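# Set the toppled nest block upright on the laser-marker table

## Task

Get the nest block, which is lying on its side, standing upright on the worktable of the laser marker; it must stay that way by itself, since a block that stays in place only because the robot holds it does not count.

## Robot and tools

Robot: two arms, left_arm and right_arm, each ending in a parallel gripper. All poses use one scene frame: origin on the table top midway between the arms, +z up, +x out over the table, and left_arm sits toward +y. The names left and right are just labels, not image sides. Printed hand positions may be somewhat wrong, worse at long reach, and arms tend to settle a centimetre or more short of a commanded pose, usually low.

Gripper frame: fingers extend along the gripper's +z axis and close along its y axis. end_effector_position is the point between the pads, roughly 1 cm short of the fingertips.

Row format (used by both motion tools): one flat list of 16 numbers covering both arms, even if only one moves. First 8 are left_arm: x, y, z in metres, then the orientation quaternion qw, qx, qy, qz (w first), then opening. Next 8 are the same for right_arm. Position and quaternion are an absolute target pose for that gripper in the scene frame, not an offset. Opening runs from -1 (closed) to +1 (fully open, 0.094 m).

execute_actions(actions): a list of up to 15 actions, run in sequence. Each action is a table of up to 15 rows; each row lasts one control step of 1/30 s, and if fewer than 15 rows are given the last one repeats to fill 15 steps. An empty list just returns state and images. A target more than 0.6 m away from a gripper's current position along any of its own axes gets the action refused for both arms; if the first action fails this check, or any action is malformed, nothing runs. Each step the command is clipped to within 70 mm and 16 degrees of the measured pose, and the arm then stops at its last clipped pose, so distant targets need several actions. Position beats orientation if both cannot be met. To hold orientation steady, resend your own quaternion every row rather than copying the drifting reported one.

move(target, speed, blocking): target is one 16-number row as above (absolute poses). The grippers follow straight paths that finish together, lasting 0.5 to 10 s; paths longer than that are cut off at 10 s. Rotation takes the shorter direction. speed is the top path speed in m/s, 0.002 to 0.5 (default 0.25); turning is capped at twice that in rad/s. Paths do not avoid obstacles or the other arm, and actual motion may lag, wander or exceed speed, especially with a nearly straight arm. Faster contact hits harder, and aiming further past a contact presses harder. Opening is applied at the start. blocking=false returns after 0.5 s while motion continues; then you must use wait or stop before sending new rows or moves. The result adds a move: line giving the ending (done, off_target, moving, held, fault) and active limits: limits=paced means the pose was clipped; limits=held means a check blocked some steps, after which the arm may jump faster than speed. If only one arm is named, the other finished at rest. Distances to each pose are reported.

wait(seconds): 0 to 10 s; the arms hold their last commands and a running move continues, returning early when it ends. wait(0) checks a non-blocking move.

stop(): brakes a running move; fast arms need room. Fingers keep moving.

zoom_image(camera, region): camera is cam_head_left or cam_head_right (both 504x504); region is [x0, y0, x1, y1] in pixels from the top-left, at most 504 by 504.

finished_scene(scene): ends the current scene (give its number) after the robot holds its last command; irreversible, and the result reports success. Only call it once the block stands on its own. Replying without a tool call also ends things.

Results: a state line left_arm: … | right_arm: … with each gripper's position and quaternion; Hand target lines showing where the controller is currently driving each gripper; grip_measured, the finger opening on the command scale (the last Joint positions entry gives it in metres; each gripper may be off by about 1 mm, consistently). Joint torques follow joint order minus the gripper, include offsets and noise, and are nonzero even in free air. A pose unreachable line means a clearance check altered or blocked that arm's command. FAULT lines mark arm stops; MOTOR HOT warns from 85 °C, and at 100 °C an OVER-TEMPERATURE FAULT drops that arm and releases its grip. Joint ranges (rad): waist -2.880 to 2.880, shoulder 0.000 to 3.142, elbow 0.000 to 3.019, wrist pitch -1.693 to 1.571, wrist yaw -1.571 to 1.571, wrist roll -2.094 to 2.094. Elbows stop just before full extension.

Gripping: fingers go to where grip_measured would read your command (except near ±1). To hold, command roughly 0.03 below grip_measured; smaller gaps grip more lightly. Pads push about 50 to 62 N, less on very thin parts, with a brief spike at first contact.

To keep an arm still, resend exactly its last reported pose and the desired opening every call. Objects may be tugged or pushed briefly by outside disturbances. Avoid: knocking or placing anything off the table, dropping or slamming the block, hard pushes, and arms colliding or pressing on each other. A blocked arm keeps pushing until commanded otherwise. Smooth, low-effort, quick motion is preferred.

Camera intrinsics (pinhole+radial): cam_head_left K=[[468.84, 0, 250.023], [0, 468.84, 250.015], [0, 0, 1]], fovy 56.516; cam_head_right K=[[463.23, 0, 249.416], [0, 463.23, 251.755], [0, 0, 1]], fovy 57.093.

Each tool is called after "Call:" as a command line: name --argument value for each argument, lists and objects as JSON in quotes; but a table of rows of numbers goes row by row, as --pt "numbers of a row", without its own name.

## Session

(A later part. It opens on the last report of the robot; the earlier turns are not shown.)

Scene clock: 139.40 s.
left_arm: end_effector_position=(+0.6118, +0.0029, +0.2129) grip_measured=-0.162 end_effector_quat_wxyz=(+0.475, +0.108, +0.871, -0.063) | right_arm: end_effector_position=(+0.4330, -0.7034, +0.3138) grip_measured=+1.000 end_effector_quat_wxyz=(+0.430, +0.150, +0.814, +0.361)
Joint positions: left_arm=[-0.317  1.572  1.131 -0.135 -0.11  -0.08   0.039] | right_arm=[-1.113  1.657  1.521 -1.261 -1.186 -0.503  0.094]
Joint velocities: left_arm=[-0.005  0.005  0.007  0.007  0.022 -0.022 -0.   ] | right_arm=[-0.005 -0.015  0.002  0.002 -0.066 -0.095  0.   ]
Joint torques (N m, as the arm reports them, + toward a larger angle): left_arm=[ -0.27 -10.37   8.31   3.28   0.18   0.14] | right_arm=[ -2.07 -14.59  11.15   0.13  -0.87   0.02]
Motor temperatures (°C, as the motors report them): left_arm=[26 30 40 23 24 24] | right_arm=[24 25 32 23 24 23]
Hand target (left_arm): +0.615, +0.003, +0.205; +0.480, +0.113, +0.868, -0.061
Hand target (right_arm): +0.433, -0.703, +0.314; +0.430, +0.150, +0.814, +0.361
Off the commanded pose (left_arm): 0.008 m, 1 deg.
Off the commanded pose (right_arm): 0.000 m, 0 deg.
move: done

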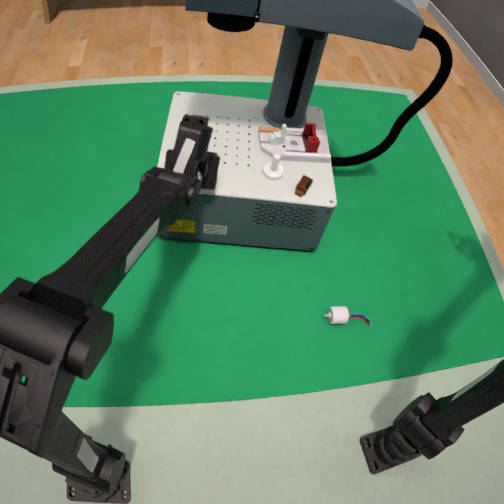

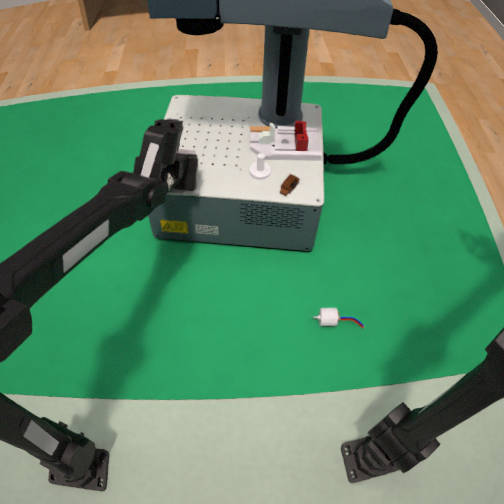

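Call:
execute_actions --actions '[[[0.615,0.003,0.197,0.468,0.113,0.874,-0.061,-0.2, 0.433,-0.7034,0.3138,0.43,0.15,0.814,0.361,1]],[[0.615,0.003,0.19,0.462,0.113,0.877,-0.06,-0.2, 0.433,-0.7034,0.3138,0.43,0.15,0.814,0.361,1]]]'

Scene clock: 143.50 s.
left_arm: end_effector_position=(+0.6119, +0.0025, +0.2118) grip_measured=-0.162 end_effector_quat_wxyz=(+0.474, +0.108, +0.871, -0.064) | right_arm: end_effector_position=(+0.4330, -0.7034, +0.3138) grip_measured=+1.000 end_effector_quat_wxyz=(+0.430, +0.150, +0.814, +0.361)
Joint positions: left_arm=[-0.317  1.574  1.131 -0.134 -0.108 -0.08   0.039] | right_arm=[-1.113  1.657  1.521 -1.261 -1.186 -0.503  0.094]
Joint velocities: left_arm=[-0.015  0.015 -0.017 -0.002 -0.051 -0.051 -0.   ] | right_arm=[-0.005 -0.005  0.002  0.002 -0.037  0.051  0.   ]
Joint torques (N m, as the arm reports them, + toward a larger angle): left_arm=[-0.02 -9.    8.52  2.5   0.28  0.09] | right_arm=[ -2.18 -14.32  11.23   0.18  -0.88   0.02]
Motor temperatures (°C, as the motors report them): left_arm=[26 30 40 23 24 24] | right_arm=[24 25 32 23 24 23]
Hand target (left_arm): +0.614, +0.003, +0.190; +0.462, +0.113, +0.877, -0.060
Hand target (right_arm): +0.433, -0.703, +0.314; +0.430, +0.150, +0.814, +0.361
Off the commanded pose (left_arm): 0.022 m, 2 deg.
Off the commanded pose (right_arm): 0.000 m, 0 deg.

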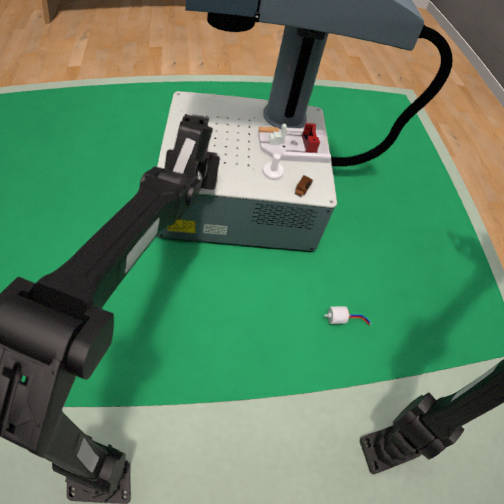

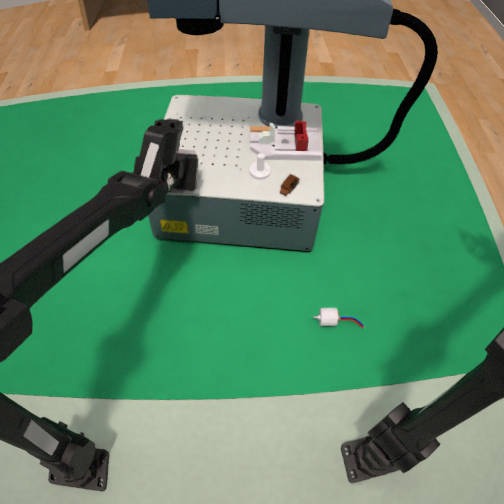

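Call:
execute_actions --actions '[[[0.615,0.003,0.197,0.44,0.113,0.889,-0.057,-0.2, 0.433,-0.7034,0.3138,0.43,0.15,0.814,0.361,1]],[[0.615,0.003,0.195,0.435,0.113,0.891,-0.057,-0.2, 0.433,-0.7034,0.3138,0.43,0.15,0.814,0.361,1]]]'

Scene clock: 147.67 s.
left_arm: end_effector_position=(+0.6097, +0.0027, +0.2105) grip_measured=-0.162 end_effector_quat_wxyz=(+0.458, +0.111, +0.880, -0.061) | right_arm: end_effector_position=(+0.4330, -0.7034, +0.3138) grip_measured=+1.000 end_effector_quat_wxyz=(+0.430, +0.150, +0.814, +0.361)
Joint positions: left_arm=[-0.317  1.574  1.149 -0.189 -0.104 -0.08   0.039] | right_arm=[-1.113  1.657  1.521 -1.261 -1.186 -0.503  0.094]
Joint velocities: left_arm=[-0.024 -0.005  0.007  0.007 -0.007 -0.022  0.   ] | right_arm=[-0.005  0.005  0.012  0.012 -0.022  0.022  0.   ]
Joint torques (N m, as the arm reports them, + toward a larger angle): left_arm=[ 0.1  -9.04 10.77  0.6   0.33 -0.01] | right_arm=[ -2.22 -14.39  11.19   0.24  -0.88   0.02]
Motor temperatures (°C, as the motors report them): left_arm=[26 30 40 23 24 24] | right_arm=[24 25 32 23 24 23]
Hand target (left_arm): +0.614, +0.003, +0.195; +0.436, +0.113, +0.891, -0.058
Hand target (right_arm): +0.433, -0.703, +0.314; +0.430, +0.150, +0.814, +0.361
Off the commanded pose (left_arm): 0.016 m, 3 deg.
Off the commanded pose (right_arm): 0.000 m, 0 deg.

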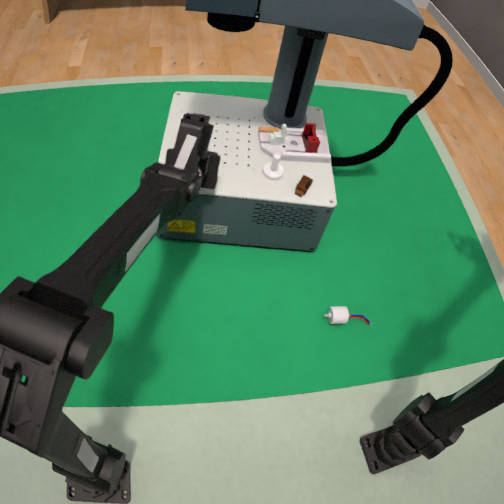

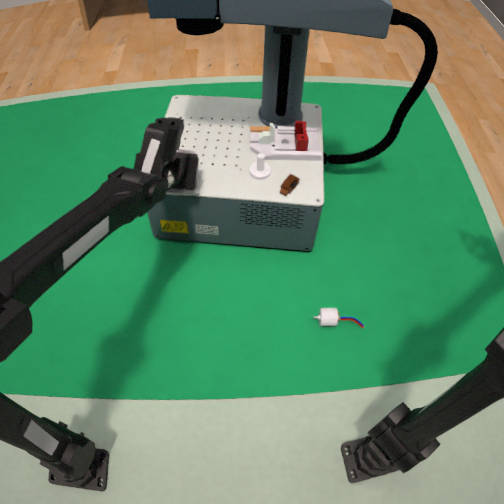

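Call:
execute_actions --actions '[[[0.61,0.003,0.21,0.458,0.111,0.88,-0.061,0.8, 0.433,-0.7034,0.3138,0.43,0.15,0.814,0.361,1]]]'

Call:
move --target '[0.47,0.06,0.3,0.458,0.111,0.88,-0.061,0.8, 0.433,-0.7034,0.3138,0.43,0.15,0.814,0.361,1]' --speed 0.18

Call:
zoom_image --camera "cam_head_right" --region '[130, 110, 240, 220]'

Scene clock: 153.77 s.
left_arm: end_effector_position=(+0.6097, +0.0027, +0.2107) grip_measured=+0.798 end_effector_quat_wxyz=(+0.458, +0.111, +0.880, -0.061) | right_arm: end_effector_position=(+0.4330, -0.7034, +0.3138) grip_measured=+1.000 end_effector_quat_wxyz=(+0.430, +0.150, +0.814, +0.361)
Joint positions: left_arm=[-0.317  1.573  1.149 -0.189 -0.104 -0.08   0.084] | right_arm=[-1.113  1.657  1.521 -1.261 -1.186 -0.503  0.094]
Joint velocities: left_arm=[ 0.015  0.015 -0.017 -0.007 -0.022  0.037 -0.   ] | right_arm=[ 0.005 -0.005 -0.007 -0.007  0.081 -0.022  0.   ]
Joint torques (N m, as the arm reports them, + toward a larger angle): left_arm=[ -0.18 -11.61   8.94   2.14   0.07  -0.01] | right_arm=[ -2.12 -14.62  11.17   0.22  -0.88   0.01]
Motor temperatures (°C, as the motors report them): left_arm=[26 29 41 23 24 24] | right_arm=[24 25 32 23 24 23]
Hand target (left_arm): +0.610, +0.003, +0.210; +0.458, +0.111, +0.880, -0.061
Hand target (right_arm): +0.433, -0.703, +0.314; +0.430, +0.150, +0.814, +0.361
Off the commanded pose (left_arm): 0.001 m, 0 deg.
Off the commanded pose (right_arm): 0.000 m, 0 deg.

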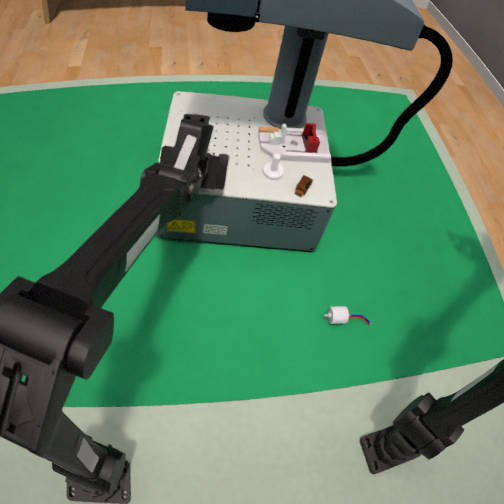

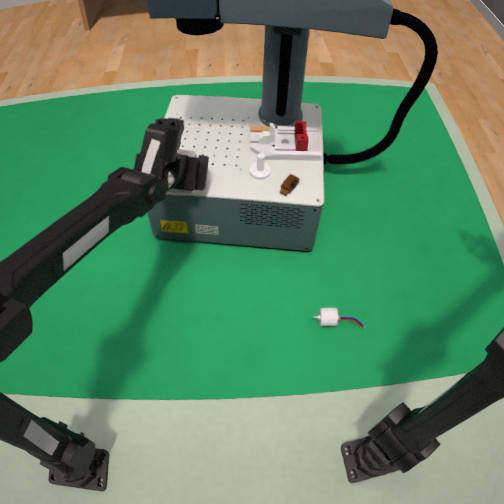

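Scene clock: 155.23 s.
left_arm: end_effector_position=(+0.4724, +0.0585, +0.3146) grip_measured=+0.798 end_effector_quat_wxyz=(+0.475, +0.109, +0.871, -0.065) | right_arm: end_effector_position=(+0.4330, -0.7034, +0.3138) grip_measured=+1.000 end_effector_quat_wxyz=(+0.430, +0.150, +0.814, +0.361)
Joint positions: left_arm=[-0.317  1.089  0.958 -0.442 -0.105 -0.08   0.084] | right_arm=[-1.113  1.657  1.521 -1.261 -1.186 -0.503  0.094]
Joint velocities: left_arm=[-0.005  0.015  0.007  0.002 -0.081  0.022  0.   ] | right_arm=[ 0.005 -0.015  0.002 -0.012 -0.051 -0.037  0.   ]
Joint torques (N m, as the arm reports them, + toward a larger angle): left_arm=[-0.94 -5.04  8.81  1.39 -0.07 -0.04] | right_arm=[ -1.95 -14.25  11.2    0.24  -0.87   0.04]
Motor temperatures (°C, as the motors report them): left_arm=[26 29 41 23 24 24] | right_arm=[24 25 32 23 24 23]
Hand target (left_arm): +0.467, +0.058, +0.300; +0.458, +0.111, +0.880, -0.061
Hand target (right_arm): +0.433, -0.703, +0.314; +0.430, +0.150, +0.814, +0.361
Off the commanded pose (left_arm): 0.015 m, 2 deg.
Off the commanded pose (right_arm): 0.000 m, 0 deg.
move: off_target (left_arm)

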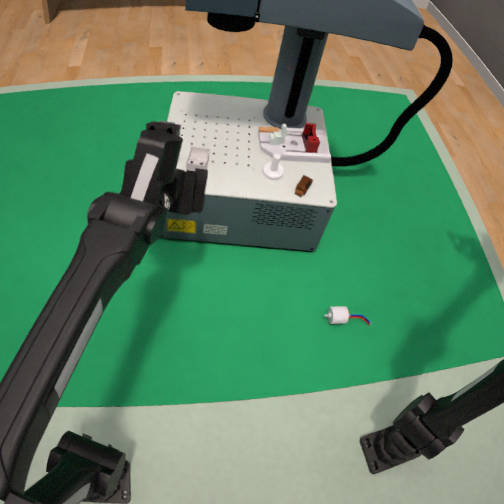

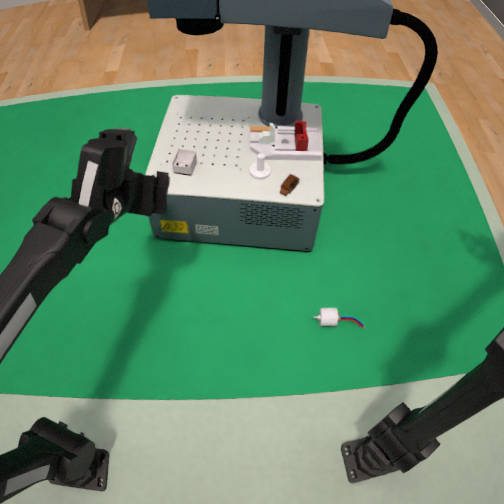

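Region (130, 110, 240, 220) of cam_head_right's 504x504 image, scaled by 4.582, with more detail than that image has.

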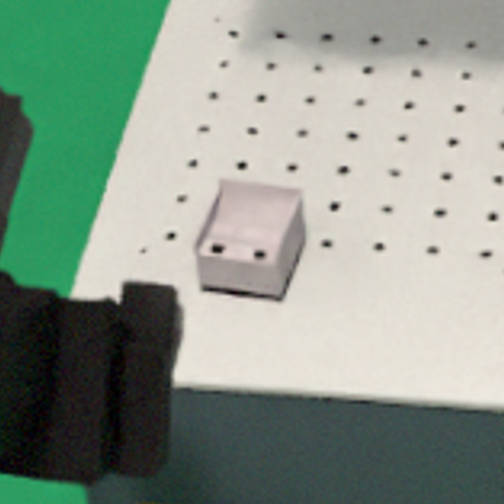

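Call:
finished_scene --scene 2

The scene is finished: the task was done.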